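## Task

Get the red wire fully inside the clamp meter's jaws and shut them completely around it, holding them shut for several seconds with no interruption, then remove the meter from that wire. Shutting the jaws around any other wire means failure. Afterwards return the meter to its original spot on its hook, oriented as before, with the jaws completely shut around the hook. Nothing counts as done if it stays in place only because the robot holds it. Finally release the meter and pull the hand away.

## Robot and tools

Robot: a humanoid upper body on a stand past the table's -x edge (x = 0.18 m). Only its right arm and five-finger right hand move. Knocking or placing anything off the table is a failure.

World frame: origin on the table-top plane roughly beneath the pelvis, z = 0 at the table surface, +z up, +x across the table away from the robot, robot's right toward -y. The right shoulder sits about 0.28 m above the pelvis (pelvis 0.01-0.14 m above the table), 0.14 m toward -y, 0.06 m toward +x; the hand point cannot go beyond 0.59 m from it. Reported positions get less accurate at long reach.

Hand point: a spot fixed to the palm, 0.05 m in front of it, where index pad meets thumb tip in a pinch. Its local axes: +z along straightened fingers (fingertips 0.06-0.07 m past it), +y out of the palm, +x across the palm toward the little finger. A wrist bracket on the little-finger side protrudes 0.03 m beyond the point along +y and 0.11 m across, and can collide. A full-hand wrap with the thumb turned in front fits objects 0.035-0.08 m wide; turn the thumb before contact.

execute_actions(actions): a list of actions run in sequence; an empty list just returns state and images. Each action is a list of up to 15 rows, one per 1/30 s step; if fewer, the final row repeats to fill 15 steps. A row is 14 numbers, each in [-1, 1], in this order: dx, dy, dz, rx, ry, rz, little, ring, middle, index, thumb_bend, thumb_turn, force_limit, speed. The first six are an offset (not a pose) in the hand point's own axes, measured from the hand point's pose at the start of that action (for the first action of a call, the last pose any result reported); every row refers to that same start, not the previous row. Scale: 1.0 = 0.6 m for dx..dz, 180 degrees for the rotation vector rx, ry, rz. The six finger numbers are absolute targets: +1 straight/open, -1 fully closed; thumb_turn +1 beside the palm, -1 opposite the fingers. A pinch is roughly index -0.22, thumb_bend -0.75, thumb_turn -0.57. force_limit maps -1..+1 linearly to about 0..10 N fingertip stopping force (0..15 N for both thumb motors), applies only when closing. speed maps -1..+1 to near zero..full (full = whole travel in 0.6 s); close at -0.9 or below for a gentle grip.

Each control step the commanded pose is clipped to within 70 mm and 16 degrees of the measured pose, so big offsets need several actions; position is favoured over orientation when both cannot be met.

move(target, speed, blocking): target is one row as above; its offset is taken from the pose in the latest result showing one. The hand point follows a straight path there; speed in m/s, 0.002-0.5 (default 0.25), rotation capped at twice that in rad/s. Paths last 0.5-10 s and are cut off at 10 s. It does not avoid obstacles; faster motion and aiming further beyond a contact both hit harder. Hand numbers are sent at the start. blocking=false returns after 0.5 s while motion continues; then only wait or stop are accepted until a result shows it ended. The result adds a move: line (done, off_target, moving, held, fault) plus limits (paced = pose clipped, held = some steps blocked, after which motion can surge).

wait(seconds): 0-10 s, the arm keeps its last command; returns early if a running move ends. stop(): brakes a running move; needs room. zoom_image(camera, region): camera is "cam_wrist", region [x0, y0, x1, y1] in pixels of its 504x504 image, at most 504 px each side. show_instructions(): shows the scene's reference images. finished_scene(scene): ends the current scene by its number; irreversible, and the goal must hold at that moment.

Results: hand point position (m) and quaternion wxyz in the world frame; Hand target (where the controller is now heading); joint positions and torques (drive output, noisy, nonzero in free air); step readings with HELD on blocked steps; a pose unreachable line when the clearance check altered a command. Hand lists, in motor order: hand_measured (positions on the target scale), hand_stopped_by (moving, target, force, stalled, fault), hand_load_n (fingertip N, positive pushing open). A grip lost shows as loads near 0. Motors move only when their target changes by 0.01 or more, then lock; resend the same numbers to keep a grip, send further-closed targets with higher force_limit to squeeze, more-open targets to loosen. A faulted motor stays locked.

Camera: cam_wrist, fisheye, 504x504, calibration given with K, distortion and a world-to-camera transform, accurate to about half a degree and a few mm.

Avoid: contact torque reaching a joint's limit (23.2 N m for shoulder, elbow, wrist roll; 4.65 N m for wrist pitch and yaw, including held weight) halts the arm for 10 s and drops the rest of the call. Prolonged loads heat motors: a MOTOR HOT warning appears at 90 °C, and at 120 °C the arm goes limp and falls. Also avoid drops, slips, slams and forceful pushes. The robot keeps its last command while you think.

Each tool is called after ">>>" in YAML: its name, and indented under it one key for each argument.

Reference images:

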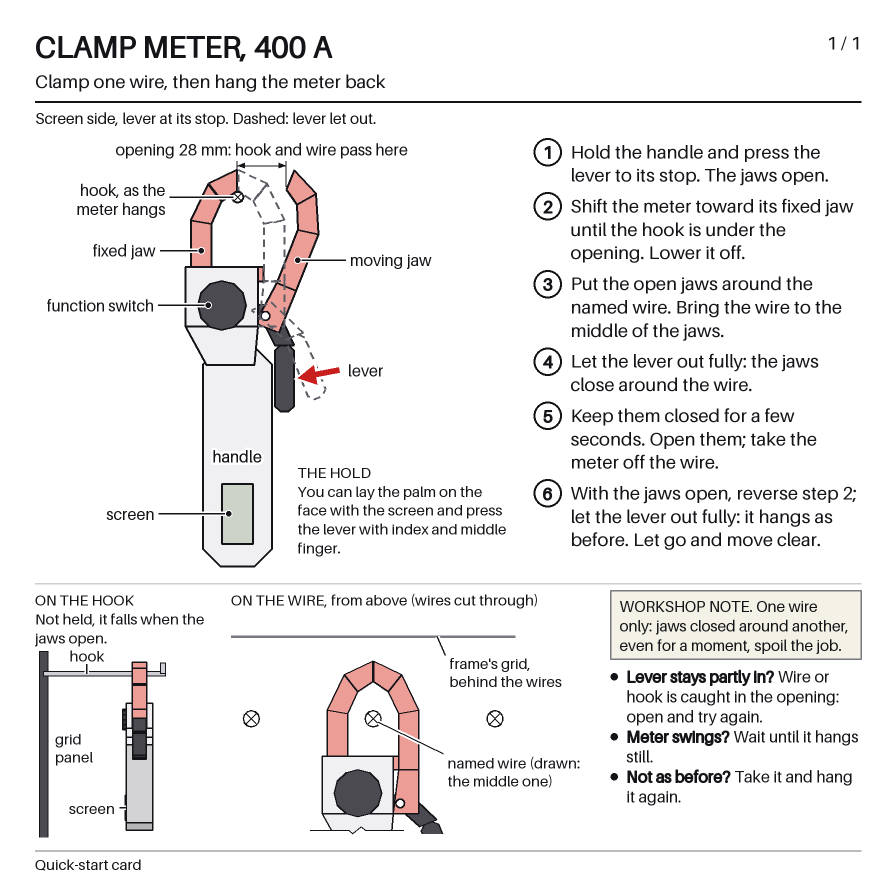

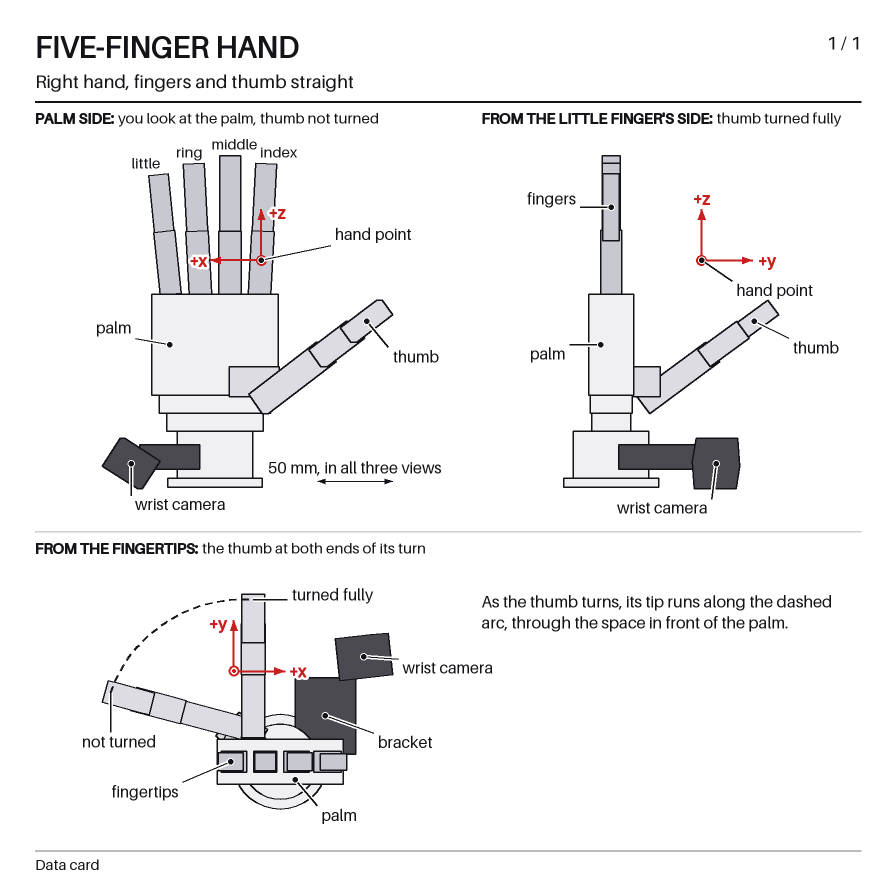

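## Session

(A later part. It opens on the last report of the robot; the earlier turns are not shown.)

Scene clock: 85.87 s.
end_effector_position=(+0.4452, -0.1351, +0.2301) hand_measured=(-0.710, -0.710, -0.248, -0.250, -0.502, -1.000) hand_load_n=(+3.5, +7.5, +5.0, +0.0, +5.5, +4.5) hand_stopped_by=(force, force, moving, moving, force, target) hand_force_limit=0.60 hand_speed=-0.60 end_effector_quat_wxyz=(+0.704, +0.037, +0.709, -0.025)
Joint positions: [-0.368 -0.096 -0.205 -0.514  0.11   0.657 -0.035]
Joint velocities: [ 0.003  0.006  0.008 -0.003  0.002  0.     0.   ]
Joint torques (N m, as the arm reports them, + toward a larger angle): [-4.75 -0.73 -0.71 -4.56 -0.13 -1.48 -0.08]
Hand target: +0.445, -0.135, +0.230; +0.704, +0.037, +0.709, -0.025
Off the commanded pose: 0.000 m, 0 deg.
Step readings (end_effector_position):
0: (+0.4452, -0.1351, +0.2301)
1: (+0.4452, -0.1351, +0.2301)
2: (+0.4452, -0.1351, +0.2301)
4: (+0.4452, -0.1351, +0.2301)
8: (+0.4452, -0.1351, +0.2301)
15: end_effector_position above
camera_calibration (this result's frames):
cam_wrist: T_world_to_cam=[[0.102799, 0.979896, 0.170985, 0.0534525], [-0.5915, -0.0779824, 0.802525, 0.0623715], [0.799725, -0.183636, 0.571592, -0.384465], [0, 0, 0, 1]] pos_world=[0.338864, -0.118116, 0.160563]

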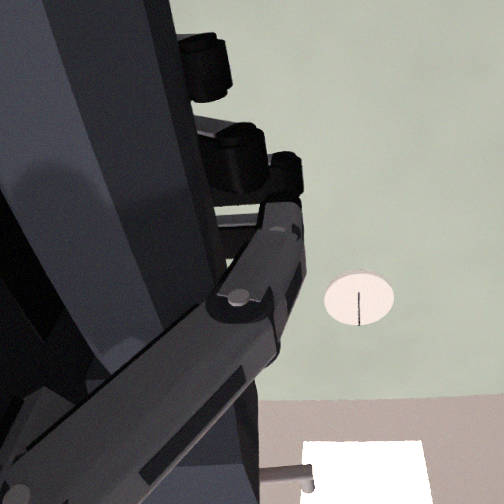

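>>> execute_actions:
  actions:
    - [[0,0,0,0,0,0,-0.95,-1,-0.4,-0.4,-1,-1,0.6,-0.7]]

Scene clock: 86.70 s.
end_effector_position=(+0.4452, -0.1351, +0.2301) hand_measured=(-0.710, -0.710, -0.260, -0.294, -0.502, -1.000) hand_load_n=(+3.0, +7.0, +9.0, +10.0, +6.5, +3.5) hand_stopped_by=(force, force, force, force, force, target) hand_force_limit=0.60 hand_speed=-0.70 end_effector_quat_wxyz=(+0.704, +0.037, +0.709, -0.025)
Joint positions: [-0.368 -0.096 -0.205 -0.514  0.11   0.657 -0.035]
Joint velocities: [ 0.     0.003  0.     0.002 -0.005  0.     0.   ]
Joint torques (N m, as the arm reports them, + toward a larger angle): [-5.58 -1.17 -0.77 -4.49  0.19 -1.36 -0.11]
Hand target: +0.445, -0.135, +0.230; +0.704, +0.037, +0.709, -0.025
Off the commanded pose: 0.000 m, 0 deg.
Step readings (end_effector_position):
0: (+0.4452, -0.1351, +0.2301)
1: (+0.4452, -0.1351, +0.2301)
2: (+0.4452, -0.1351, +0.2301)
4: (+0.4452, -0.1351, +0.2301)
8: (+0.4452, -0.1351, +0.2301)
15: end_effector_position above
camera_calibration (this result's frames):
cam_wrist: T_world_to_cam=[[0.1028, 0.979896, 0.170985, 0.0534522], [-0.5915, -0.0779817, 0.802525, 0.0623717], [0.799725, -0.183637, 0.571592, -0.384465], [0, 0, 0, 1]] pos_world=[0.338864, -0.118116, 0.160563]

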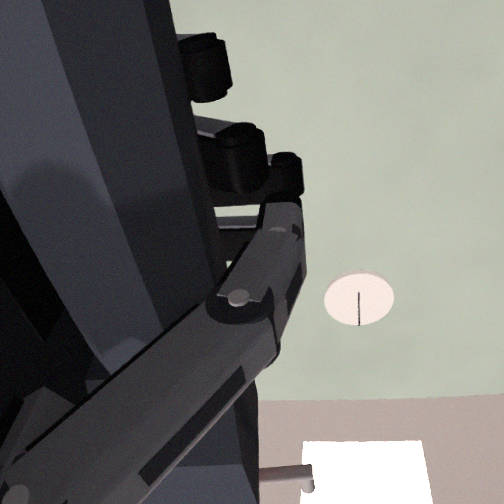

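>>> zoom_image:
  camera: "cam_wrist"
  region: [180, 100, 340, 300]

Region (180, 100, 340, 300) of cam_wrist's 504x504 image, scaled by 2.520, with more detail than that image has; it fills the left 403 columns of this view, and the rest is white.

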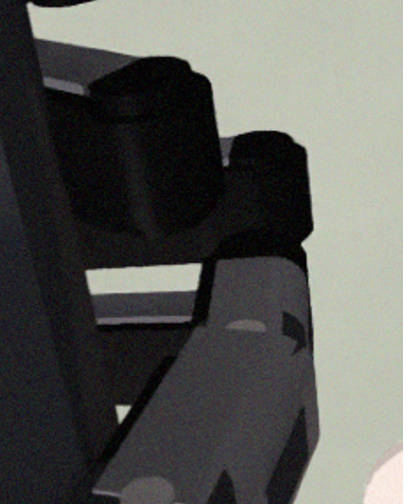

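>>> move:
  target: [0, 0, -0.0217, 0, 0, 0, -0.95, -1, -0.4, -0.4, -1, -1, 0.6, -0.7]
  speed: 0.02

Scene clock: 90.67 s.
end_effector_position=(+0.4327, -0.1346, +0.2307) hand_measured=(-0.710, -0.710, -0.260, -0.294, -0.502, -1.000) hand_load_n=(+3.0, +7.0, +9.0, +10.0, +6.5, +3.5) hand_stopped_by=(force, force, force, force, force, target) hand_force_limit=0.60 hand_speed=-0.70 end_effector_quat_wxyz=(+0.704, +0.036, +0.708, -0.026)
Joint positions: [-0.312 -0.087 -0.197 -0.591  0.11   0.676 -0.035]
Joint velocities: [ 0.     0.008  0.    -0.015 -0.012  0.     0.   ]
Joint torques (N m, as the arm reports them, + toward a larger angle): [-4.23 -0.78 -0.69 -4.51  0.23 -1.25 -0.11]
Hand target: +0.432, -0.134, +0.230; +0.704, +0.036, +0.709, -0.025
Off the commanded pose: 0.001 m, 0 deg.
move: done
camera_calibration (this result's frames):
cam_wrist: T_world_to_cam=[[0.103772, 0.980259, 0.168298, 0.0543724], [-0.593142, -0.0748358, 0.801612, 0.0558547], [0.798382, -0.183009, 0.573667, -0.374546], [0, 0, 0, 1]] pos_world=[0.326518, -0.117664, 0.16094]

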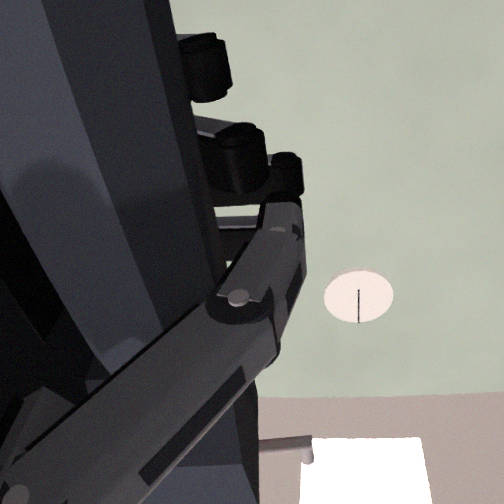

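>>> move:
  target: [0.055, 0, 0, 0, 0, 0, -0.95, -1, -0.4, -0.4, -1, -1, 0.6, -0.7]
  speed: 0.03

Scene clock: 92.33 s.
end_effector_position=(+0.4316, -0.1350, +0.1978) hand_measured=(-0.710, -0.710, -0.260, -0.294, -0.502, -1.000) hand_load_n=(+3.0, +7.0, +9.0, +10.0, +6.5, +3.5) hand_stopped_by=(force, force, force, force, force, target) hand_force_limit=0.60 hand_speed=-0.70 end_effector_quat_wxyz=(+0.704, +0.037, +0.708, -0.026)
Joint positions: [-0.225 -0.079 -0.155 -0.425  0.105  0.422 -0.035]
Joint velocities: [ 0.02   0.005 -0.002 -0.005  0.012 -0.006  0.   ]
Joint torques (N m, as the arm reports them, + toward a larger angle): [-4.08 -0.73 -0.84 -4.79 -0.1  -1.43  0.03]
Hand target: +0.432, -0.134, +0.197; +0.704, +0.036, +0.709, -0.027
Off the commanded pose: 0.001 m, 0 deg.
move: done
camera_calibration (this result's frames):
cam_wrist: T_world_to_cam=[[0.104892, 0.979895, 0.169715, 0.059571], [-0.593545, -0.0752436, 0.801276, 0.08176], [0.797936, -0.184781, 0.573719, -0.354925], [0, 0, 0, 1]] pos_world=[0.325488, -0.117805, 0.128005]

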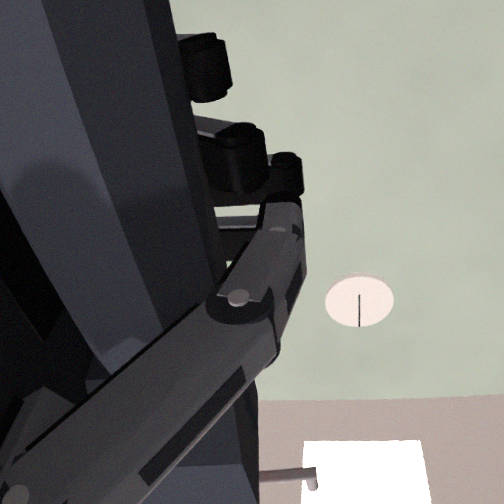

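>>> move:
  target: [0.0103, 0.1243, -0.011, -0.044, 0, -0.139, -0.95, -1, -0.4, -0.4, -1, -1, 0.6, -0.7]
  speed: 0.15

Scene clock: 108.33 s.
end_effector_position=(+0.4327, -0.0583, +0.1910) hand_measured=(-0.710, -0.710, -0.260, -0.294, -0.502, -1.000) hand_load_n=(+3.0, +7.0, +9.0, +10.0, +6.5, +3.5) hand_stopped_by=(force, force, force, force, force, target) hand_force_limit=0.60 hand_speed=-0.70 end_effector_quat_wxyz=(+0.680, -0.168, +0.702, -0.126)
Joint positions: [-0.359 -0.239  0.176 -0.537 -0.197  0.714 -0.05 ]
Joint velocities: [ 0.    -0.003  0.008 -0.002 -0.012  0.008  0.   ]
Joint torques (N m, as the arm reports them, + toward a larger angle): [-4.73 -0.82 -1.5  -5.25 -0.9  -1.21 -0.47]
Hand target: +0.433, -0.058, +0.191; +0.680, -0.170, +0.701, -0.129
Off the commanded pose: 0.003 m, 1 deg.
move: done
camera_calibration (this result's frames):
cam_wrist: T_world_to_cam=[[-0.0455388, 0.964571, -0.259862, 0.13174], [-0.566029, 0.189429, 0.802327, 0.0970001], [0.823127, 0.183626, 0.537349, -0.320223], [0, 0, 0, 1]] pos_world=[0.324489, -0.0866463, 0.12848]

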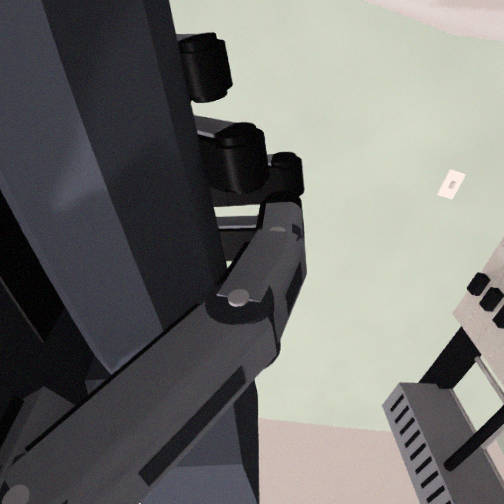

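>>> move:
  target: [-0.2135, 0.0725, 0.016, -0.0297, -0.065, -0.3337, -0.95, -1, -0.4, -0.4, -1, -1, 0.6, -0.7]
  speed: 0.2

Scene clock: 113.37 s.
end_effector_position=(+0.4462, +0.0288, +0.2966) hand_measured=(-0.710, -0.710, -0.260, -0.294, -0.502, -1.000) hand_load_n=(+3.0, +7.0, +9.0, +10.0, +6.5, +3.5) hand_stopped_by=(force, force, force, force, force, target) hand_force_limit=0.60 hand_speed=-0.70 end_effector_quat_wxyz=(+0.579, -0.531, +0.466, -0.407)
Joint positions: [-1.602 -0.692  1.078 -0.511 -0.433  1.43   0.456]
Joint velocities: [-0.002 -0.006  0.006  0.002  0.012  0.     0.002]
Joint torques (N m, as the arm reports them, + toward a larger angle): [-7.82 -1.32 -3.36 -0.59 -1.33 -0.21 -0.83]
Hand target: +0.446, +0.028, +0.294; +0.577, -0.533, +0.467, -0.406
Off the commanded pose: 0.010 m, 1 deg.
move: off_target
camera_calibration (this result's frames):
cam_wrist: T_world_to_cam=[[-0.0446089, 0.25709, -0.965357, 0.305016], [-0.758251, 0.62044, 0.200271, 0.255298], [0.650434, 0.740917, 0.167261, -0.233221], [0, 0, 0, 1]] pos_world=[0.358881, -0.0640161, 0.282329]

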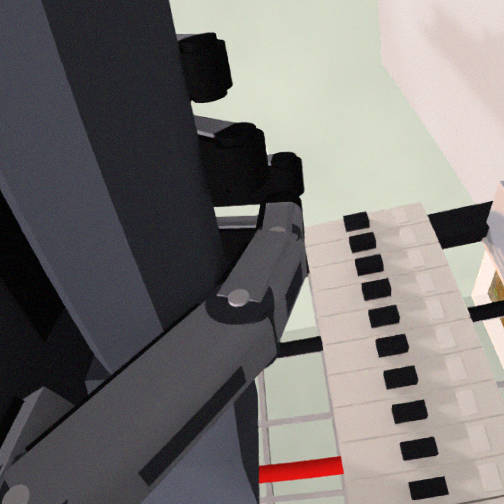

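>>> zoom_image:
  camera: "cam_wrist"
  region: [230, 300, 434, 504]

Region (230, 300, 434, 504) of cam_wrist's 504x504 image, scaled by 2.471, with more detail than that image has.

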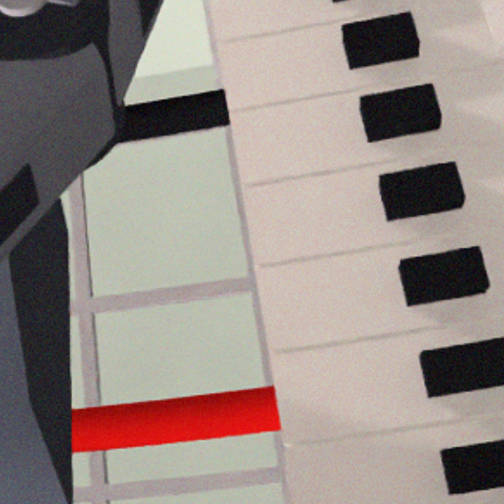

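>>> move:
  target: [-0.0377, 0.004, 0.0348, 0, -0.0278, 0, -0.95, -1, -0.4, -0.4, -1, -1, 0.6, -0.7]
  speed: 0.05

Scene clock: 120.97 s.
end_effector_position=(+0.4608, +0.0550, +0.2971) hand_measured=(-0.710, -0.710, -0.260, -0.294, -0.502, -1.000) hand_load_n=(+3.0, +7.0, +9.0, +10.0, +6.5, +3.5) hand_stopped_by=(force, force, force, force, force, target) hand_force_limit=0.60 hand_speed=-0.70 end_effector_quat_wxyz=(+0.599, -0.549, +0.439, -0.384)
Joint positions: [-1.565 -0.618  1.001 -0.326 -0.412  1.188  0.405]
Joint velocities: [ 0.014 -0.008 -0.014  0.002 -0.006  0.     0.   ]
Joint torques (N m, as the arm reports them, + toward a larger angle): [-8.31 -1.15 -4.02 -0.27 -1.26 -0.07 -0.97]
Hand target: +0.461, +0.055, +0.296; +0.599, -0.549, +0.440, -0.382
Off the commanded pose: 0.001 m, 0 deg.
move: done
camera_calibration (this result's frames):
cam_wrist: T_world_to_cam=[[-0.0568274, 0.252571, -0.965908, 0.305398], [-0.811216, 0.552278, 0.192139, 0.280626], [0.581978, 0.794479, 0.173505, -0.235547], [0, 0, 0, 1]] pos_world=[0.382086, -0.0449813, 0.281936]

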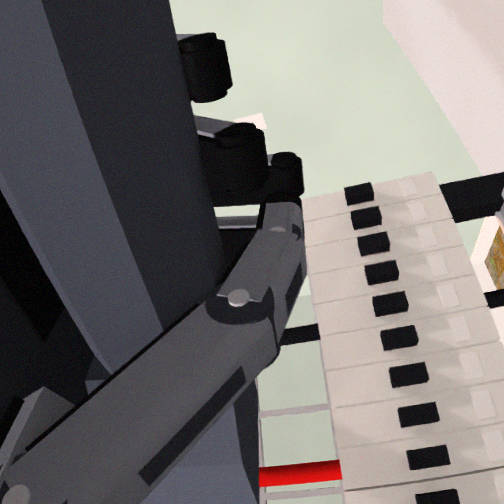

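>>> zoom_image:
  camera: "cam_wrist"
  region: [230, 300, 434, 504]

Region (230, 300, 434, 504) of cam_wrist's 504x504 image, scaled by 2.471, with more detail than that image has.

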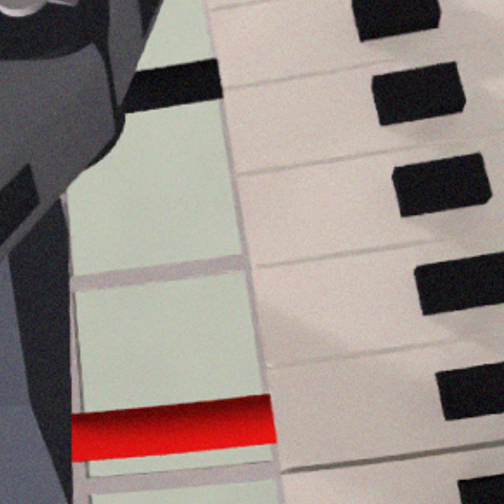

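>>> move:
  target: [-0.05, 0.004, -0.0033, 0, 0, 0, -0.95, -1, -0.4, -0.4, -1, -1, 0.6, -0.7]
  speed: 0.03

Scene clock: 123.60 s.
end_effector_position=(+0.4492, +0.0833, +0.2973) hand_measured=(-0.710, -0.710, -0.260, -0.294, -0.502, -1.000) hand_load_n=(+3.0, +7.0, +9.0, +10.0, +6.5, +3.5) hand_stopped_by=(force, force, force, force, force, target) hand_force_limit=0.60 hand_speed=-0.70 end_effector_quat_wxyz=(+0.598, -0.550, +0.439, -0.383)
Joint positions: [-1.619 -0.478  1.057 -0.293 -0.522  1.302  0.482]
Joint velocities: [ 0.012  0.    -0.011 -0.005 -0.006  0.008  0.009]
Joint torques (N m, as the arm reports them, + toward a larger angle): [-8.54 -0.97 -3.75 -0.14 -1.41 -0.02 -0.93]
Hand target: +0.450, +0.083, +0.298; +0.598, -0.549, +0.439, -0.385
Off the commanded pose: 0.001 m, 0 deg.
joint sent to its limit — the command would take joint 1 (shoulder pitch) past its lower limit, so that joint was sent only as far as its limit.
move: done
camera_calibration (this result's frames):
cam_wrist: T_world_to_cam=[[-0.0588102, 0.25122, -0.966142, 0.298905], [-0.811832, 0.551164, 0.192733, 0.255709], [0.580921, 0.79568, 0.171534, -0.250322], [0, 0, 0, 1]] pos_world=[0.370589, -0.0168527, 0.28244]

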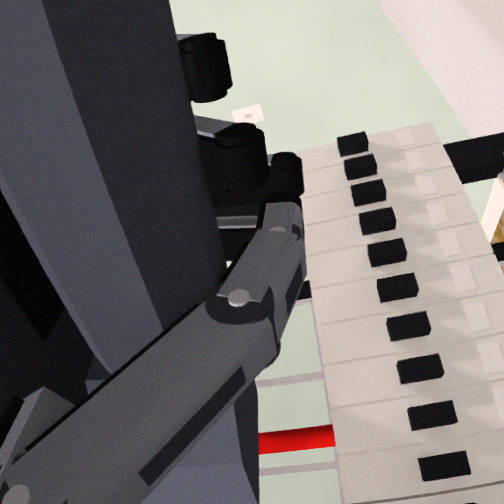

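>>> move:
  target: [-0.0183, 0.0015, 0.02, 0, 0, 0, -0.95, -1, -0.4, -0.4, -1, -1, 0.6, -0.7]
  speed: 0.025

>>> zoom_image:
  camera: "cam_wrist"
  region: [230, 300, 434, 504]

Scene clock: 125.40 s.
end_effector_position=(+0.4569, +0.0970, +0.2957) hand_measured=(-0.710, -0.710, -0.260, -0.294, -0.502, -1.000) hand_load_n=(+3.0, +7.0, +9.0, +10.0, +6.5, +3.5) hand_stopped_by=(force, force, force, force, force, target) hand_force_limit=0.60 hand_speed=-0.70 end_effector_quat_wxyz=(+0.597, -0.551, +0.440, -0.382)
Joint positions: [-1.619 -0.392  1.033 -0.17  -0.569  1.244  0.499]
Joint velocities: [ 0.008  0.    -0.005  0.008 -0.006  0.     0.   ]
Joint torques (N m, as the arm reports them, + toward a larger angle): [-8.28 -1.14 -4.32 -1.03 -1.32 -0.13 -0.91]
Hand target: +0.457, +0.097, +0.297; +0.598, -0.551, +0.439, -0.383
Off the commanded pose: 0.002 m, 0 deg.
joint sent to its limit — the command would take joint 1 (shoulder pitch) past its lower limit, so that joint was sent only as far as its limit.
move: done
camera_calibration (this result's frames):
cam_wrist: T_world_to_cam=[[-0.0635661, 0.249204, -0.966363, 0.296795], [-0.810725, 0.551777, 0.19562, 0.253303], [0.581966, 0.795889, 0.166962, -0.264534], [0, 0, 0, 1]] pos_world=[0.378175, -0.0031895, 0.281427]

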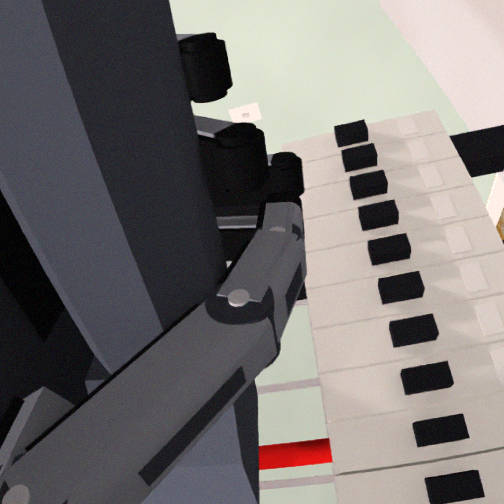

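Region (230, 300, 434, 504) of cam_wrist's 504x504 image, scaled by 2.471, with more detail than that image has.

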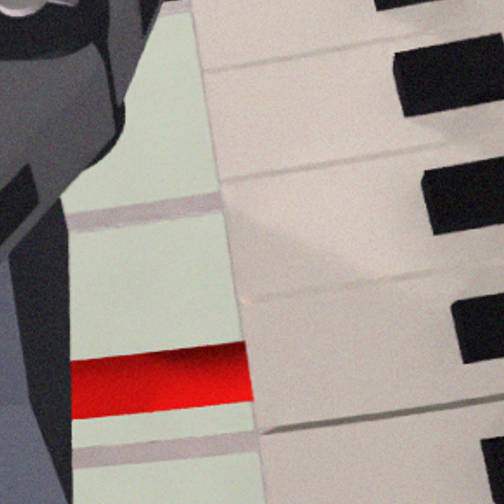

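>>> execute_actions:
  actions:
    - [[0,0,0,0,0,0,-1,-0.95,-0.4,-0.4,-1,-1,0.8,-0.88]]
    - [[0,0,0,0,0,0,-1,-0.95,0.5,0.5,-1,-1,0.8,-0.5]]
    - [[0,0,0,0,0,0,-1,-0.95,0.5,0.5,-1,-1,0.8,-0.5]]

Scene clock: 127.80 s.
end_effector_position=(+0.4569, +0.0969, +0.2957) hand_measured=(-0.734, -0.720, +0.486, +0.450, -0.502, -1.000) hand_load_n=(+9.0, +9.0, +0.0, +0.0, +6.0, +5.0) hand_stopped_by=(force, force, moving, moving, force, target) hand_force_limit=0.80 hand_speed=-0.50 end_effector_quat_wxyz=(+0.597, -0.551, +0.440, -0.382)
Joint positions: [-1.619 -0.392  1.033 -0.169 -0.57   1.244  0.499]
Joint velocities: [-0.002  0.003  0.     0.002 -0.002  0.     0.   ]
Joint torques (N m, as the arm reports them, + toward a larger angle): [-8.12 -1.63 -3.36 -1.02 -0.77  0.03 -0.86]
Hand target: +0.457, +0.097, +0.296; +0.597, -0.551, +0.440, -0.382
Off the commanded pose: 0.000 m, 0 deg.
Step readings (end_effector_position; steps 1 to 15: 1st action; 16 to 30: 2nd action; 31 to 45: 3rd action):
0: (+0.4569, +0.0969, +0.2957)
1: (+0.4569, +0.0969, +0.2957)
2: (+0.4569, +0.0969, +0.2957)
4: (+0.4569, +0.0969, +0.2957)
8: (+0.4569, +0.0969, +0.2957)
15: (+0.4569, +0.0969, +0.2957)
16: (+0.4569, +0.0969, +0.2957)
17: (+0.4569, +0.0969, +0.2957)
19: (+0.4569, +0.0969, +0.2957)
23: (+0.4569, +0.0969, +0.2957)
30: (+0.4569, +0.0969, +0.2957)
31: (+0.4569, +0.0969, +0.2957)
32: (+0.4569, +0.0969, +0.2957)
34: (+0.4569, +0.0969, +0.2957)
38: (+0.4569, +0.0969, +0.2957)
45: end_effector_position above
camera_calibration (this result's frames):
cam_wrist: T_world_to_cam=[[-0.0635098, 0.249259, -0.966352, 0.296798], [-0.810639, 0.551899, 0.195632, 0.253292], [0.582092, 0.795787, 0.167008, -0.264589], [0, 0, 0, 1]] pos_world=[0.378193, -0.00321409, 0.281448]

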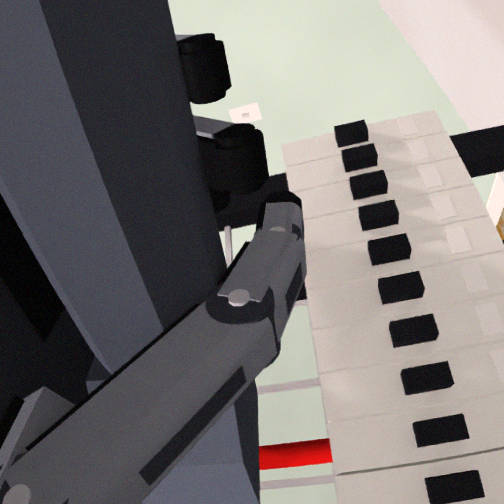

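>>> move:
  target: [-0.0067, 0.0, 0.0, 0, 0, 0, -1, -0.95, 0.5, 0.5, -1, -1, 0.8, -0.5]
  speed: 0.015

>>> wait:
  seconds: 8

Scene clock: 129.00 s.
end_effector_position=(+0.4553, +0.1009, +0.2949) hand_measured=(-0.734, -0.720, +0.500, +0.500, -0.502, -1.000) hand_load_n=(+9.0, +9.0, +0.0, +0.0, +6.0, +5.0) hand_stopped_by=(force, force, target, target, force, target) hand_force_limit=0.80 hand_speed=-0.50 end_effector_quat_wxyz=(+0.596, -0.553, +0.440, -0.381)
Joint positions: [-1.619 -0.372  1.033 -0.158 -0.595  1.246  0.518]
Joint velocities: [-0.005  0.014 -0.003  0.005  0.009  0.001  0.001]
Joint torques (N m, as the arm reports them, + toward a larger angle): [-8.1  -1.02 -3.32 -0.96 -1.33  0.   -0.84]
Hand target: +0.456, +0.101, +0.296; +0.596, -0.552, +0.440, -0.383
Off the commanded pose: 0.001 m, 0 deg.
joint sent to its limit — the command would take joint 1 (shoulder pitch) past its lower limit, so that joint was sent only as far as its limit.
move: done
camera_calibration (this result's frames):
cam_wrist: T_world_to_cam=[[-0.0663996, 0.247107, -0.966711, 0.296586], [-0.811762, 0.549992, 0.196344, 0.250453], [0.580201, 0.797776, 0.164073, -0.265125], [0, 0, 0, 1]] pos_world=[0.376827, 0.00047506, 0.281037]

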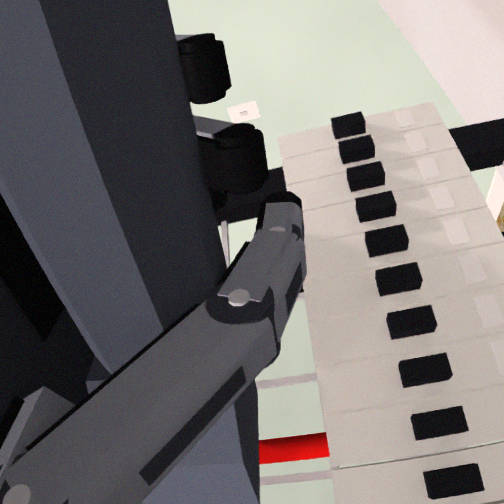

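Scene clock: 137.00 s.
end_effector_position=(+0.4553, +0.1008, +0.2949) hand_measured=(-0.734, -0.720, +0.500, +0.500, -0.502, -1.000) hand_load_n=(+9.0, +9.0, +0.0, +0.0, +6.0, +5.0) hand_stopped_by=(force, force, target, target, force, target) hand_force_limit=0.80 hand_speed=-0.50 end_effector_quat_wxyz=(+0.596, -0.553, +0.440, -0.382)
Joint positions: [-1.619 -0.372  1.033 -0.158 -0.595  1.246  0.518]
Joint velocities: [ 0.005 -0.003  0.005  0.015  0.003  0.     0.   ]
Joint torques (N m, as the arm reports them, + toward a larger angle): [-7.87 -1.07 -3.48 -1.01 -1.39  0.01 -0.89]
Hand target: +0.456, +0.101, +0.296; +0.596, -0.552, +0.440, -0.383
Off the commanded pose: 0.001 m, 0 deg.
wait: 8.00 s; at rest by 0.17 s
camera_calibration (this result's frames):
cam_wrist: T_world_to_cam=[[-0.0663556, 0.247093, -0.966717, 0.296581], [-0.811588, 0.550247, 0.196351, 0.25043], [0.58045, 0.797605, 0.164026, -0.265186], [0, 0, 0, 1]] pos_world=[0.376853, 0.000431941, 0.281035]

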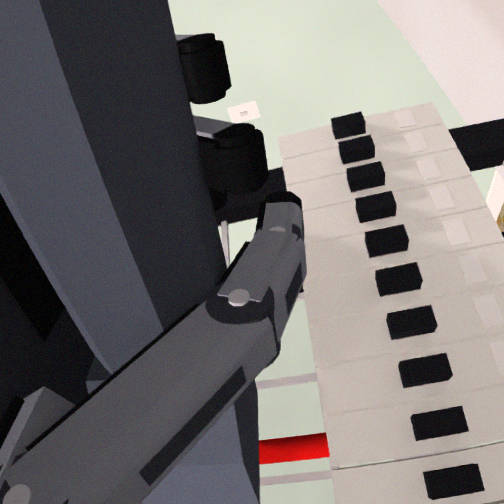

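>>> execute_actions:
  actions:
    - [[0.001,0,0,0,0,0,-1,-0.95,-0.4,0.5,-1,-1,-0.8,-0.75],[0.002,0,0,0,0,0,-1,-0.95,-0.4,0.5,-1,-1,-0.8,-0.75],[0.003,0,0,0,0,0,-1,-0.95,-0.4,0.5,-1,-1,-0.8,-0.75],[0.004,0,0,0,0,0,-1,-0.95,-0.4,0.5,-1,-1,-0.8,-0.75],[0.005,0,0,0,0,0,-1,-0.95,-0.4,0.5,-1,-1,-0.8,-0.75],[0.006,0,0,0,0,0,-1,-0.95,-0.4,0.5,-1,-1,-0.8,-0.75],[0.007,0,0,0,0,0,-1,-0.95,-0.4,0.5,-1,-1,-0.8,-0.75],[0.008,0,0,0,0,0,-1,-0.95,-0.4,0.5,-1,-1,-0.8,-0.75]]
    - [[0,0,0,0,0,0,-1,-0.95,-0.4,0.5,-1,-1,-0.8,-0.75]]

Scene clock: 138.67 s.
end_effector_position=(+0.4572, +0.0961, +0.2941) hand_measured=(-0.734, -0.720, +0.196, +0.500, -0.502, -1.000) hand_load_n=(+9.0, +8.5, +2.0, +0.0, +6.0, +5.0) hand_stopped_by=(force, force, force, target, force, target) hand_force_limit=-0.80 hand_speed=-0.75 end_effector_quat_wxyz=(+0.595, -0.553, +0.440, -0.383)
Joint positions: [-1.607 -0.39   1.026 -0.167 -0.595  1.233  0.518]
Joint velocities: [ 0.    -0.008  0.003 -0.002  0.008  0.     0.   ]
Joint torques (N m, as the arm reports them, + toward a larger angle): [-8.67 -1.32 -3.74 -1.28 -1.21 -0.1  -0.85]
Hand target: +0.457, +0.096, +0.294; +0.595, -0.553, +0.440, -0.383
Off the commanded pose: 0.000 m, 0 deg.
Step readings (end_effector_position; steps 1 to 15: 1st action; 16 to 30: 2nd action):
0: (+0.4553, +0.1008, +0.2949)
1: (+0.4553, +0.1008, +0.2949)
2: (+0.4554, +0.1008, +0.2949)
4: (+0.4554, +0.1004, +0.2950)
8: (+0.4565, +0.0976, +0.2945)
15: (+0.4572, +0.0961, +0.2941)
16: (+0.4572, +0.0961, +0.2941)
17: (+0.4572, +0.0961, +0.2941)
19: (+0.4572, +0.0961, +0.2941)
23: (+0.4572, +0.0961, +0.2941)
30: end_effector_position above
camera_calibration (this result's frames):
cam_wrist: T_world_to_cam=[[-0.0657183, 0.245269, -0.967225, 0.297101], [-0.810334, 0.552512, 0.195164, 0.254232], [0.582272, 0.796601, 0.162439, -0.262618], [0, 0, 0, 1]] pos_world=[0.378453, -0.00413446, 0.280406]

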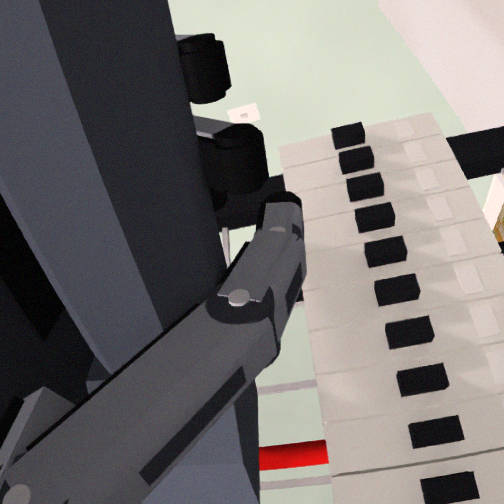

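>>> execute_actions:
  actions:
    - [[0,0,0,0,0,0,-1,-0.95,-0.22,-0.22,-1,-1,0.6,0.0]]
    - [[0,0,0,0,0,0,-1,-0.95,-0.45,-0.45,-1,-1,0.6,-0.75]]

Scene clock: 140.17 s.
end_effector_position=(+0.4572, +0.0961, +0.2941) hand_measured=(-0.734, -0.720, -0.256, -0.298, -0.502, -1.000) hand_load_n=(+8.0, +8.0, +7.5, +11.0, +6.5, +4.5) hand_stopped_by=(force, force, force, force, force, target) hand_force_limit=0.60 hand_speed=-0.75 end_effector_quat_wxyz=(+0.595, -0.553, +0.440, -0.383)
Joint positions: [-1.607 -0.39   1.026 -0.167 -0.595  1.233  0.518]
Joint velocities: [ 0.012  0.     0.006 -0.002 -0.003  0.     0.   ]
Joint torques (N m, as the arm reports them, + toward a larger angle): [-8.6  -1.34 -3.44 -0.82 -0.77 -0.02 -1.04]
Hand target: +0.457, +0.096, +0.294; +0.595, -0.553, +0.440, -0.383
Off the commanded pose: 0.000 m, 0 deg.
Step readings (end_effector_position; steps 1 to 15: 1st action; 16 to 30: 2nd action):
0: (+0.4572, +0.0961, +0.2941)
1: (+0.4572, +0.0961, +0.2941)
2: (+0.4572, +0.0961, +0.2941)
4: (+0.4572, +0.0961, +0.2941)
8: (+0.4572, +0.0961, +0.2941)
15: (+0.4572, +0.0961, +0.2941)
16: (+0.4572, +0.0961, +0.2941)
17: (+0.4572, +0.0961, +0.2941)
19: (+0.4572, +0.0961, +0.2941)
23: (+0.4572, +0.0961, +0.2941)
30: end_effector_position above
camera_calibration (this result's frames):
cam_wrist: T_world_to_cam=[[-0.065709, 0.245271, -0.967225, 0.297099], [-0.810337, 0.55251, 0.195158, 0.254235], [0.582268, 0.796602, 0.162448, -0.26262], [0, 0, 0, 1]] pos_world=[0.378453, -0.00413384, 0.280407]

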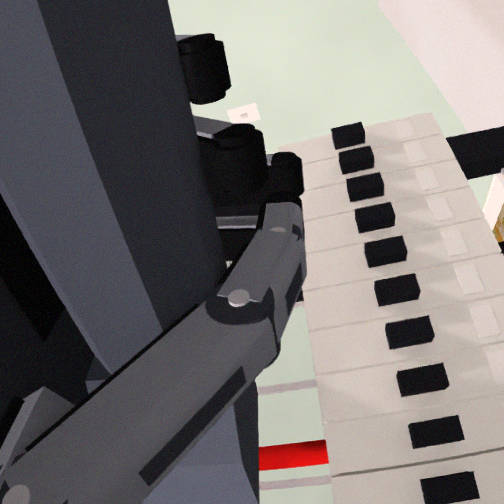

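>>> move:
  target: [0.0155, -0.0048, -0.0195, 0, 0, 0, -1, -0.95, -0.45, -0.45, -1, -1, 0.6, -0.75]
  speed: 0.03

Scene clock: 141.47 s.
end_effector_position=(+0.4493, +0.0840, +0.2972) hand_measured=(-0.734, -0.720, -0.256, -0.298, -0.502, -1.000) hand_load_n=(+8.0, +8.0, +7.5, +11.0, +6.5, +4.5) hand_stopped_by=(force, force, force, force, force, target) hand_force_limit=0.60 hand_speed=-0.75 end_effector_quat_wxyz=(+0.596, -0.552, +0.439, -0.383)
Joint positions: [-1.601 -0.461  1.037 -0.276 -0.595  1.28   0.544]
Joint velocities: [-0.003  0.    -0.005 -0.005  0.005  0.     0.   ]
Joint torques (N m, as the arm reports them, + toward a larger angle): [-8.15 -1.23 -3.94 -1.19 -1.5   0.09 -0.9 ]
Hand target: +0.449, +0.083, +0.296; +0.595, -0.553, +0.440, -0.383
Off the commanded pose: 0.001 m, 0 deg.
move: done
camera_calibration (this result's frames):
cam_wrist: T_world_to_cam=[[-0.0630278, 0.246752, -0.967027, 0.301143], [-0.811356, 0.551555, 0.19362, 0.254928], [0.581144, 0.796807, 0.165441, -0.249281], [0, 0, 0, 1]] pos_world=[0.370686, -0.0162853, 0.283096]

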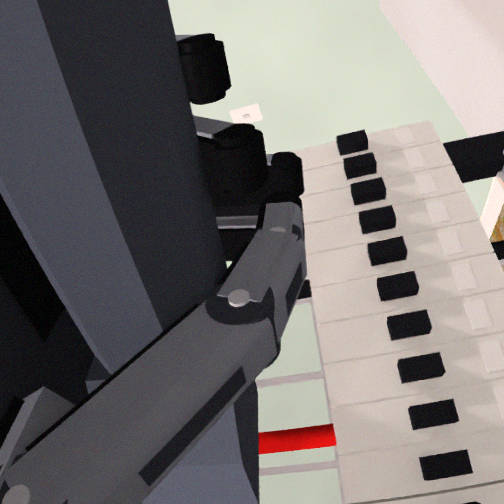

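Same view as on the way in. Now back out through the opening.

>>> move:
  target: [0.065, -0.005, 0.002, 0, 0, 0, -1, -0.95, -0.45, -0.45, -1, -1, 0.6, -0.75]
  speed: 0.05

Scene clock: 142.83 s.
end_effector_position=(+0.4635, +0.0462, +0.2956) hand_measured=(-0.734, -0.720, -0.256, -0.298, -0.502, -1.000) hand_load_n=(+8.0, +8.0, +7.5, +11.0, +6.5, +4.5) hand_stopped_by=(force, force, force, force, force, target) hand_force_limit=0.60 hand_speed=-0.75 end_effector_quat_wxyz=(+0.595, -0.552, +0.439, -0.384)
Joint positions: [-1.486 -0.611  0.917 -0.31  -0.564  1.104  0.528]
Joint velocities: [ 0.008  0.    -0.008 -0.005  0.    -0.002  0.   ]
Joint torques (N m, as the arm reports them, + toward a larger angle): [-7.74 -1.31 -3.65 -1.74 -0.36 -0.18 -0.99]
Hand target: +0.463, +0.047, +0.295; +0.596, -0.553, +0.439, -0.382
Off the commanded pose: 0.001 m, 0 deg.
move: done
camera_calibration (this result's frames):
cam_wrist: T_world_to_cam=[[-0.0616427, 0.244745, -0.967626, 0.309469], [-0.810013, 0.554169, 0.19177, 0.287363], [0.583163, 0.795611, 0.164086, -0.227684], [0, 0, 0, 1]] pos_world=[0.384621, -0.0538402, 0.281703]

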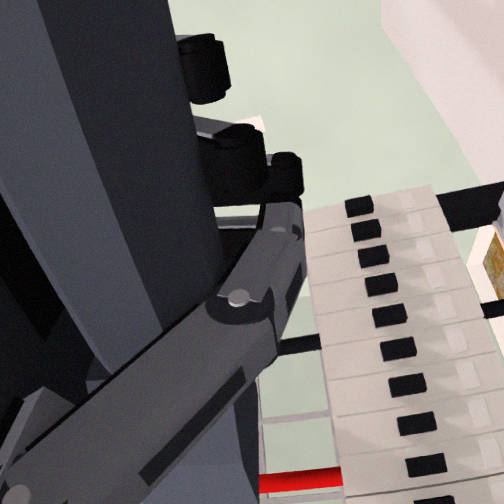

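>>> move:
  target: [0.1643, 0.1582, -0.1048, 0.0409, 0.0833, 0.3348, -1, -0.95, -0.45, -0.45, -1, -1, 0.6, -0.75]
  speed: 0.25

Scene clock: 147.37 s.
end_effector_position=(+0.4307, -0.0506, +0.1865) hand_measured=(-0.734, -0.720, -0.256, -0.298, -0.502, -1.000) hand_load_n=(+8.0, +8.0, +7.5, +11.0, +6.5, +4.5) hand_stopped_by=(force, force, force, force, force, target) hand_force_limit=0.60 hand_speed=-0.75 end_effector_quat_wxyz=(+0.684, -0.176, +0.698, -0.119)
Joint positions: [-0.341 -0.204  0.178 -0.505 -0.24   0.652 -0.019]
Joint velocities: [-0.002 -0.002 -0.012 -0.003 -0.006  0.     0.   ]
Joint torques (N m, as the arm reports them, + toward a larger angle): [-5.15 -0.21 -1.47 -4.89 -0.5  -1.38 -0.42]
Hand target: +0.431, -0.051, +0.187; +0.685, -0.175, +0.698, -0.117
Off the commanded pose: 0.009 m, 1 deg.
move: off_target
camera_calibration (this result's frames):
cam_wrist: T_world_to_cam=[[-0.0669407, 0.962969, -0.261169, 0.132447], [-0.576461, 0.17632, 0.797875, 0.102688], [0.814378, 0.203964, 0.543311, -0.313859], [0, 0, 0, 1]] pos_world=[0.323662, -0.081632, 0.123182]

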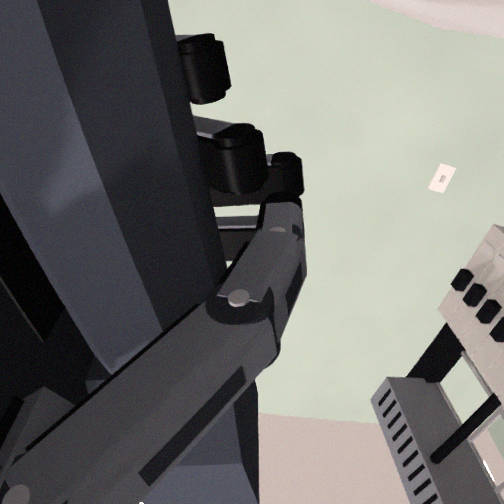

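>>> execute_actions:
  actions: []

Scene clock: 149.30 s.
end_effector_position=(+0.4307, -0.0507, +0.1865) hand_measured=(-0.734, -0.720, -0.256, -0.298, -0.502, -1.000) hand_load_n=(+8.0, +8.0, +7.5, +11.0, +6.5, +4.5) hand_stopped_by=(force, force, force, force, force, target) hand_force_limit=0.60 hand_speed=-0.75 end_effector_quat_wxyz=(+0.684, -0.176, +0.698, -0.119)
Joint positions: [-0.341 -0.204  0.178 -0.505 -0.24   0.652 -0.019]
Joint velocities: [-0.005  0.    -0.005 -0.005  0.005  0.     0.   ]
Joint torques (N m, as the arm reports them, + toward a larger angle): [-5.11  0.09 -1.66 -4.86  0.07 -1.38 -0.45]
Hand target: +0.431, -0.051, +0.187; +0.685, -0.175, +0.698, -0.117
Off the commanded pose: 0.009 m, 1 deg.
camera_calibration (this result's frames):
cam_wrist: T_world_to_cam=[[-0.0668209, 0.963001, -0.261084, 0.13242], [-0.576482, 0.176311, 0.797862, 0.102694], [0.814373, 0.203824, 0.543371, -0.313891], [0, 0, 0, 1]] pos_world=[0.323674, -0.0816483, 0.123197]

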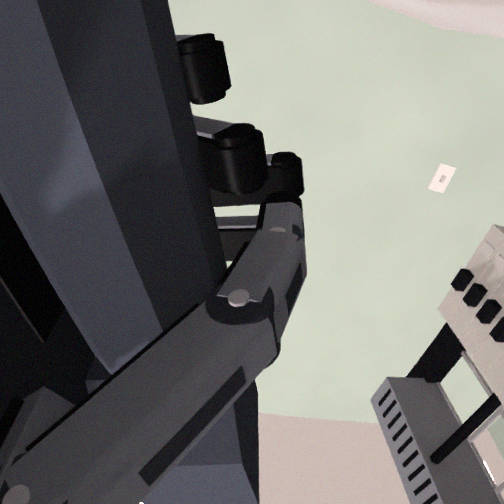

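>>> move:
  target: [0.0490,-0.1317,-0.0093,0.0534,0.0012,0.1391,-1,-0.95,-0.45,-0.45,-1,-1,0.6,-0.75]
  speed: 0.12

Scene clock: 153.13 s.
end_effector_position=(+0.4303, -0.1368, +0.1938) hand_measured=(-0.734, -0.720, -0.256, -0.298, -0.502, -1.000) hand_load_n=(+8.0, +8.0, +7.5, +11.0, +6.5, +4.5) hand_stopped_by=(force, force, force, force, force, target) hand_force_limit=0.60 hand_speed=-0.75 end_effector_quat_wxyz=(+0.708, +0.039, +0.705, -0.029)
Joint positions: [-0.213 -0.052 -0.168 -0.398  0.076  0.372 -0.012]
Joint velocities: [-0.003 -0.002  0.009 -0.005  0.018 -0.001  0.   ]
Joint torques (N m, as the arm reports them, + toward a larger angle): [-3.97 -0.94 -1.25 -4.33 -0.1  -1.54 -0.04]
Hand target: +0.430, -0.137, +0.193; +0.707, +0.041, +0.705, -0.026
Off the commanded pose: 0.003 m, 1 deg.
move: done
camera_calibration (this result's frames):
cam_wrist: T_world_to_cam=[[0.110236, 0.979424, 0.169047, 0.0599656], [-0.601184, -0.0697347, 0.796062, 0.0891331], [0.79147, -0.189383, 0.581127, -0.351233], [0, 0, 0, 1]] pos_world=[0.324965, -0.119034, 0.123018]

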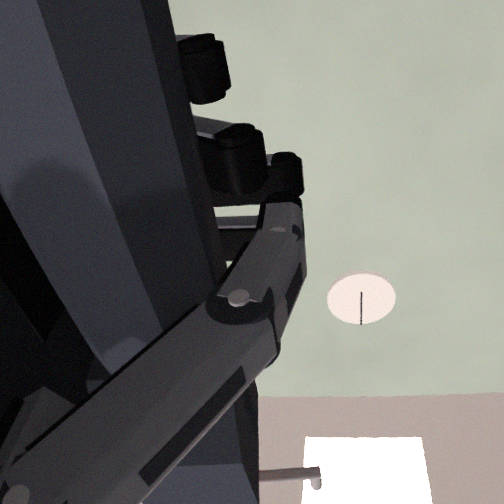

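>>> zoom_image:
  camera: "cam_wrist"
  region: [220, 404, 360, 504]

Region (220, 404, 360, 504) of cam_wrist's 504x504 image, scaled by 3.600, with more detail than that image has; it fills the top 360 rows of this view, and the rest is white.

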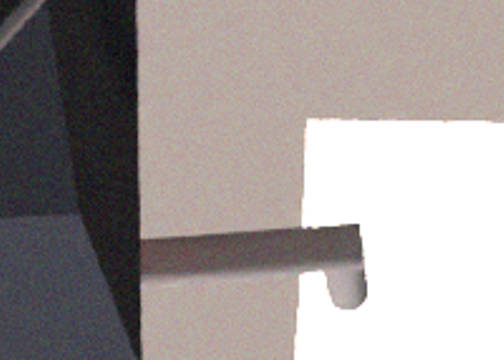

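>>> move:
  target: [-0.022,0.0031,0.0013,-0.0022,0.0032,0.0003,-1,-0.95,-0.45,-0.45,-1,-1,0.6,-0.75]
  speed: 0.04

>>> zoom_image:
  camera: "cam_wrist"
  region: [220, 404, 360, 504]

Scene clock: 157.70 s.
end_effector_position=(+0.4317, -0.1348, +0.2065) hand_measured=(-0.734, -0.720, -0.256, -0.298, -0.502, -1.000) hand_load_n=(+8.0, +8.0, +7.5, +11.0, +6.5, +4.5) hand_stopped_by=(force, force, force, force, force, target) hand_force_limit=0.60 hand_speed=-0.75 end_effector_quat_wxyz=(+0.704, +0.037, +0.709, -0.027)
Joint positions: [-0.247 -0.057 -0.178 -0.477  0.079  0.497 -0.012]
Joint velocities: [-0.017  0.02  -0.008  0.009 -0.012  0.008  0.   ]
Joint torques (N m, as the arm reports them, + toward a larger angle): [-4.78 -0.85 -1.09 -4.7  -0.22 -1.4  -0.05]
Hand target: +0.432, -0.135, +0.207; +0.704, +0.037, +0.709, -0.026
Off the commanded pose: 0.001 m, 0 deg.
move: done
camera_calibration (this result's frames):
cam_wrist: T_world_to_cam=[[0.105849, 0.980039, 0.168283, 0.0578599], [-0.592186, -0.0738238, 0.802413, 0.0742764], [0.798819, -0.18459, 0.572551, -0.360081], [0, 0, 0, 1]] pos_world=[0.325501, -0.117689, 0.136828]

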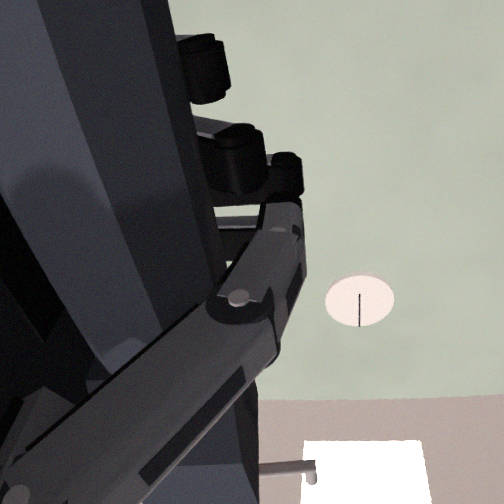

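Region (220, 404, 360, 504) of cam_wrist's 504x504 image, scaled by 3.600, with more detail than that image has; it fills the top 360 rows of this view, and the rest is white.

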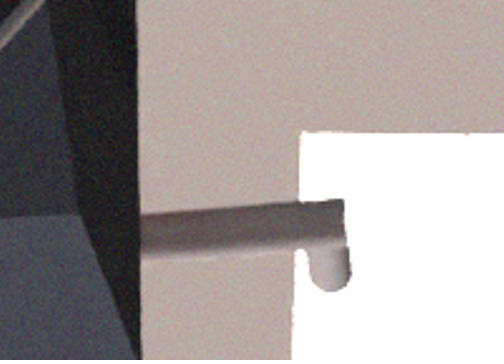

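>>> move:
  target: [-0.0403,0.0,0.0008,0,0,0,-1,-0.95,-0.45,-0.45,-1,-1,0.6,-0.75]
  speed: 0.03

>>> zoom_image:
  camera: "cam_wrist"
  region: [220, 404, 360, 504]

Scene clock: 159.40 s.
end_effector_position=(+0.4332, -0.1349, +0.2305) hand_measured=(-0.734, -0.720, -0.256, -0.298, -0.502, -1.000) hand_load_n=(+8.0, +8.0, +7.5, +11.0, +6.5, +4.5) hand_stopped_by=(force, force, force, force, force, target) hand_force_limit=0.60 hand_speed=-0.75 end_effector_quat_wxyz=(+0.704, +0.037, +0.709, -0.028)
Joint positions: [-0.319 -0.065 -0.208 -0.592  0.079  0.683 -0.012]
Joint velocities: [ 0.002 -0.006  0.003 -0.009  0.     0.006  0.   ]
Joint torques (N m, as the arm reports them, + toward a larger angle): [-4.41 -0.66 -0.73 -4.74 -0.25 -1.26 -0.07]
Hand target: +0.433, -0.135, +0.231; +0.704, +0.037, +0.709, -0.027
Off the commanded pose: 0.001 m, 0 deg.
move: done
camera_calibration (this result's frames):
cam_wrist: T_world_to_cam=[[0.106653, 0.980126, 0.167264, 0.0535996], [-0.591791, -0.0726088, 0.802814, 0.0557809], [0.799005, -0.184608, 0.572286, -0.374977], [0, 0, 0, 1]] pos_world=[0.326902, -0.117708, 0.160847]

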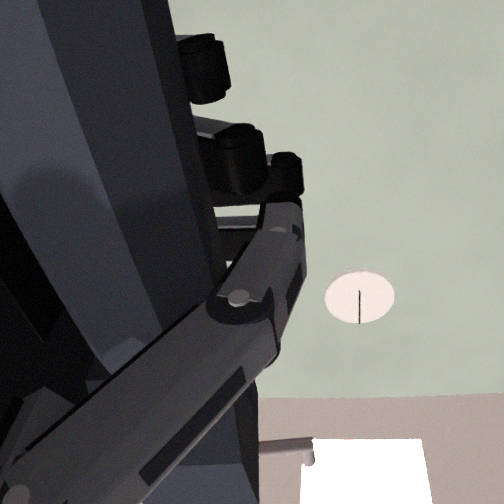

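Region (220, 404, 360, 504) of cam_wrist's 504x504 image, scaled by 3.600, with more detail than that image has; it fills the top 360 rows of this view, and the rest is white.

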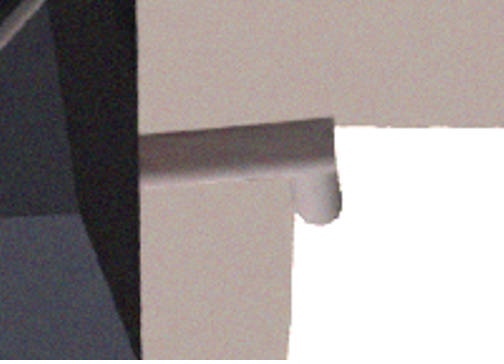

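>>> move:
  target: [-0.0042,0.0,0.0192,0,0,0,-1,-0.95,-0.45,-0.45,-1,-1,0.6,-0.75]
  speed: 0.02

>>> zoom_image:
  camera: "cam_wrist"
  region: [220, 404, 360, 504]

Scene clock: 161.67 s.
end_effector_position=(+0.4442, -0.1352, +0.2332) hand_measured=(-0.734, -0.720, -0.256, -0.298, -0.502, -1.000) hand_load_n=(+8.0, +8.0, +7.5, +11.0, +6.5, +4.5) hand_stopped_by=(force, force, force, force, force, target) hand_force_limit=0.60 hand_speed=-0.75 end_effector_quat_wxyz=(+0.704, +0.037, +0.709, -0.026)
Joint positions: [-0.377 -0.075 -0.218 -0.536  0.079  0.683 -0.012]
Joint velocities: [-0.009 -0.005  0.006 -0.002 -0.003  0.     0.   ]
Joint torques (N m, as the arm reports them, + toward a larger angle): [-5.03 -1.1  -1.19 -4.54  0.26 -1.39 -0.06]
Hand target: +0.445, -0.136, +0.233; +0.704, +0.037, +0.709, -0.028
Off the commanded pose: 0.001 m, 0 deg.
move: done
camera_calibration (this result's frames):
cam_wrist: T_world_to_cam=[[0.10495, 0.979939, 0.169428, 0.0525696], [-0.592664, -0.0751783, 0.801934, 0.0603637], [0.798583, -0.184577, 0.572884, -0.385356], [0, 0, 0, 1]] pos_world=[0.337997, -0.118105, 0.16345]

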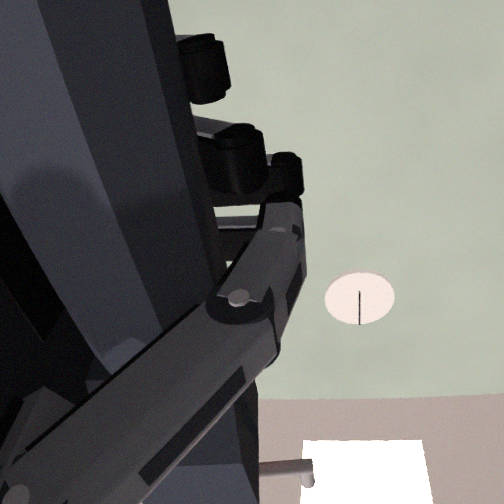

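Region (220, 404, 360, 504) of cam_wrist's 504x504 image, scaled by 3.600, with more detail than that image has; it fills the top 360 rows of this view, and the rest is white.

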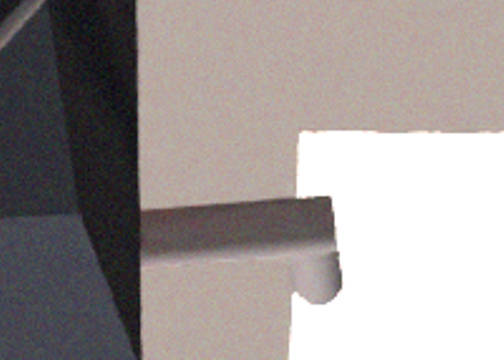

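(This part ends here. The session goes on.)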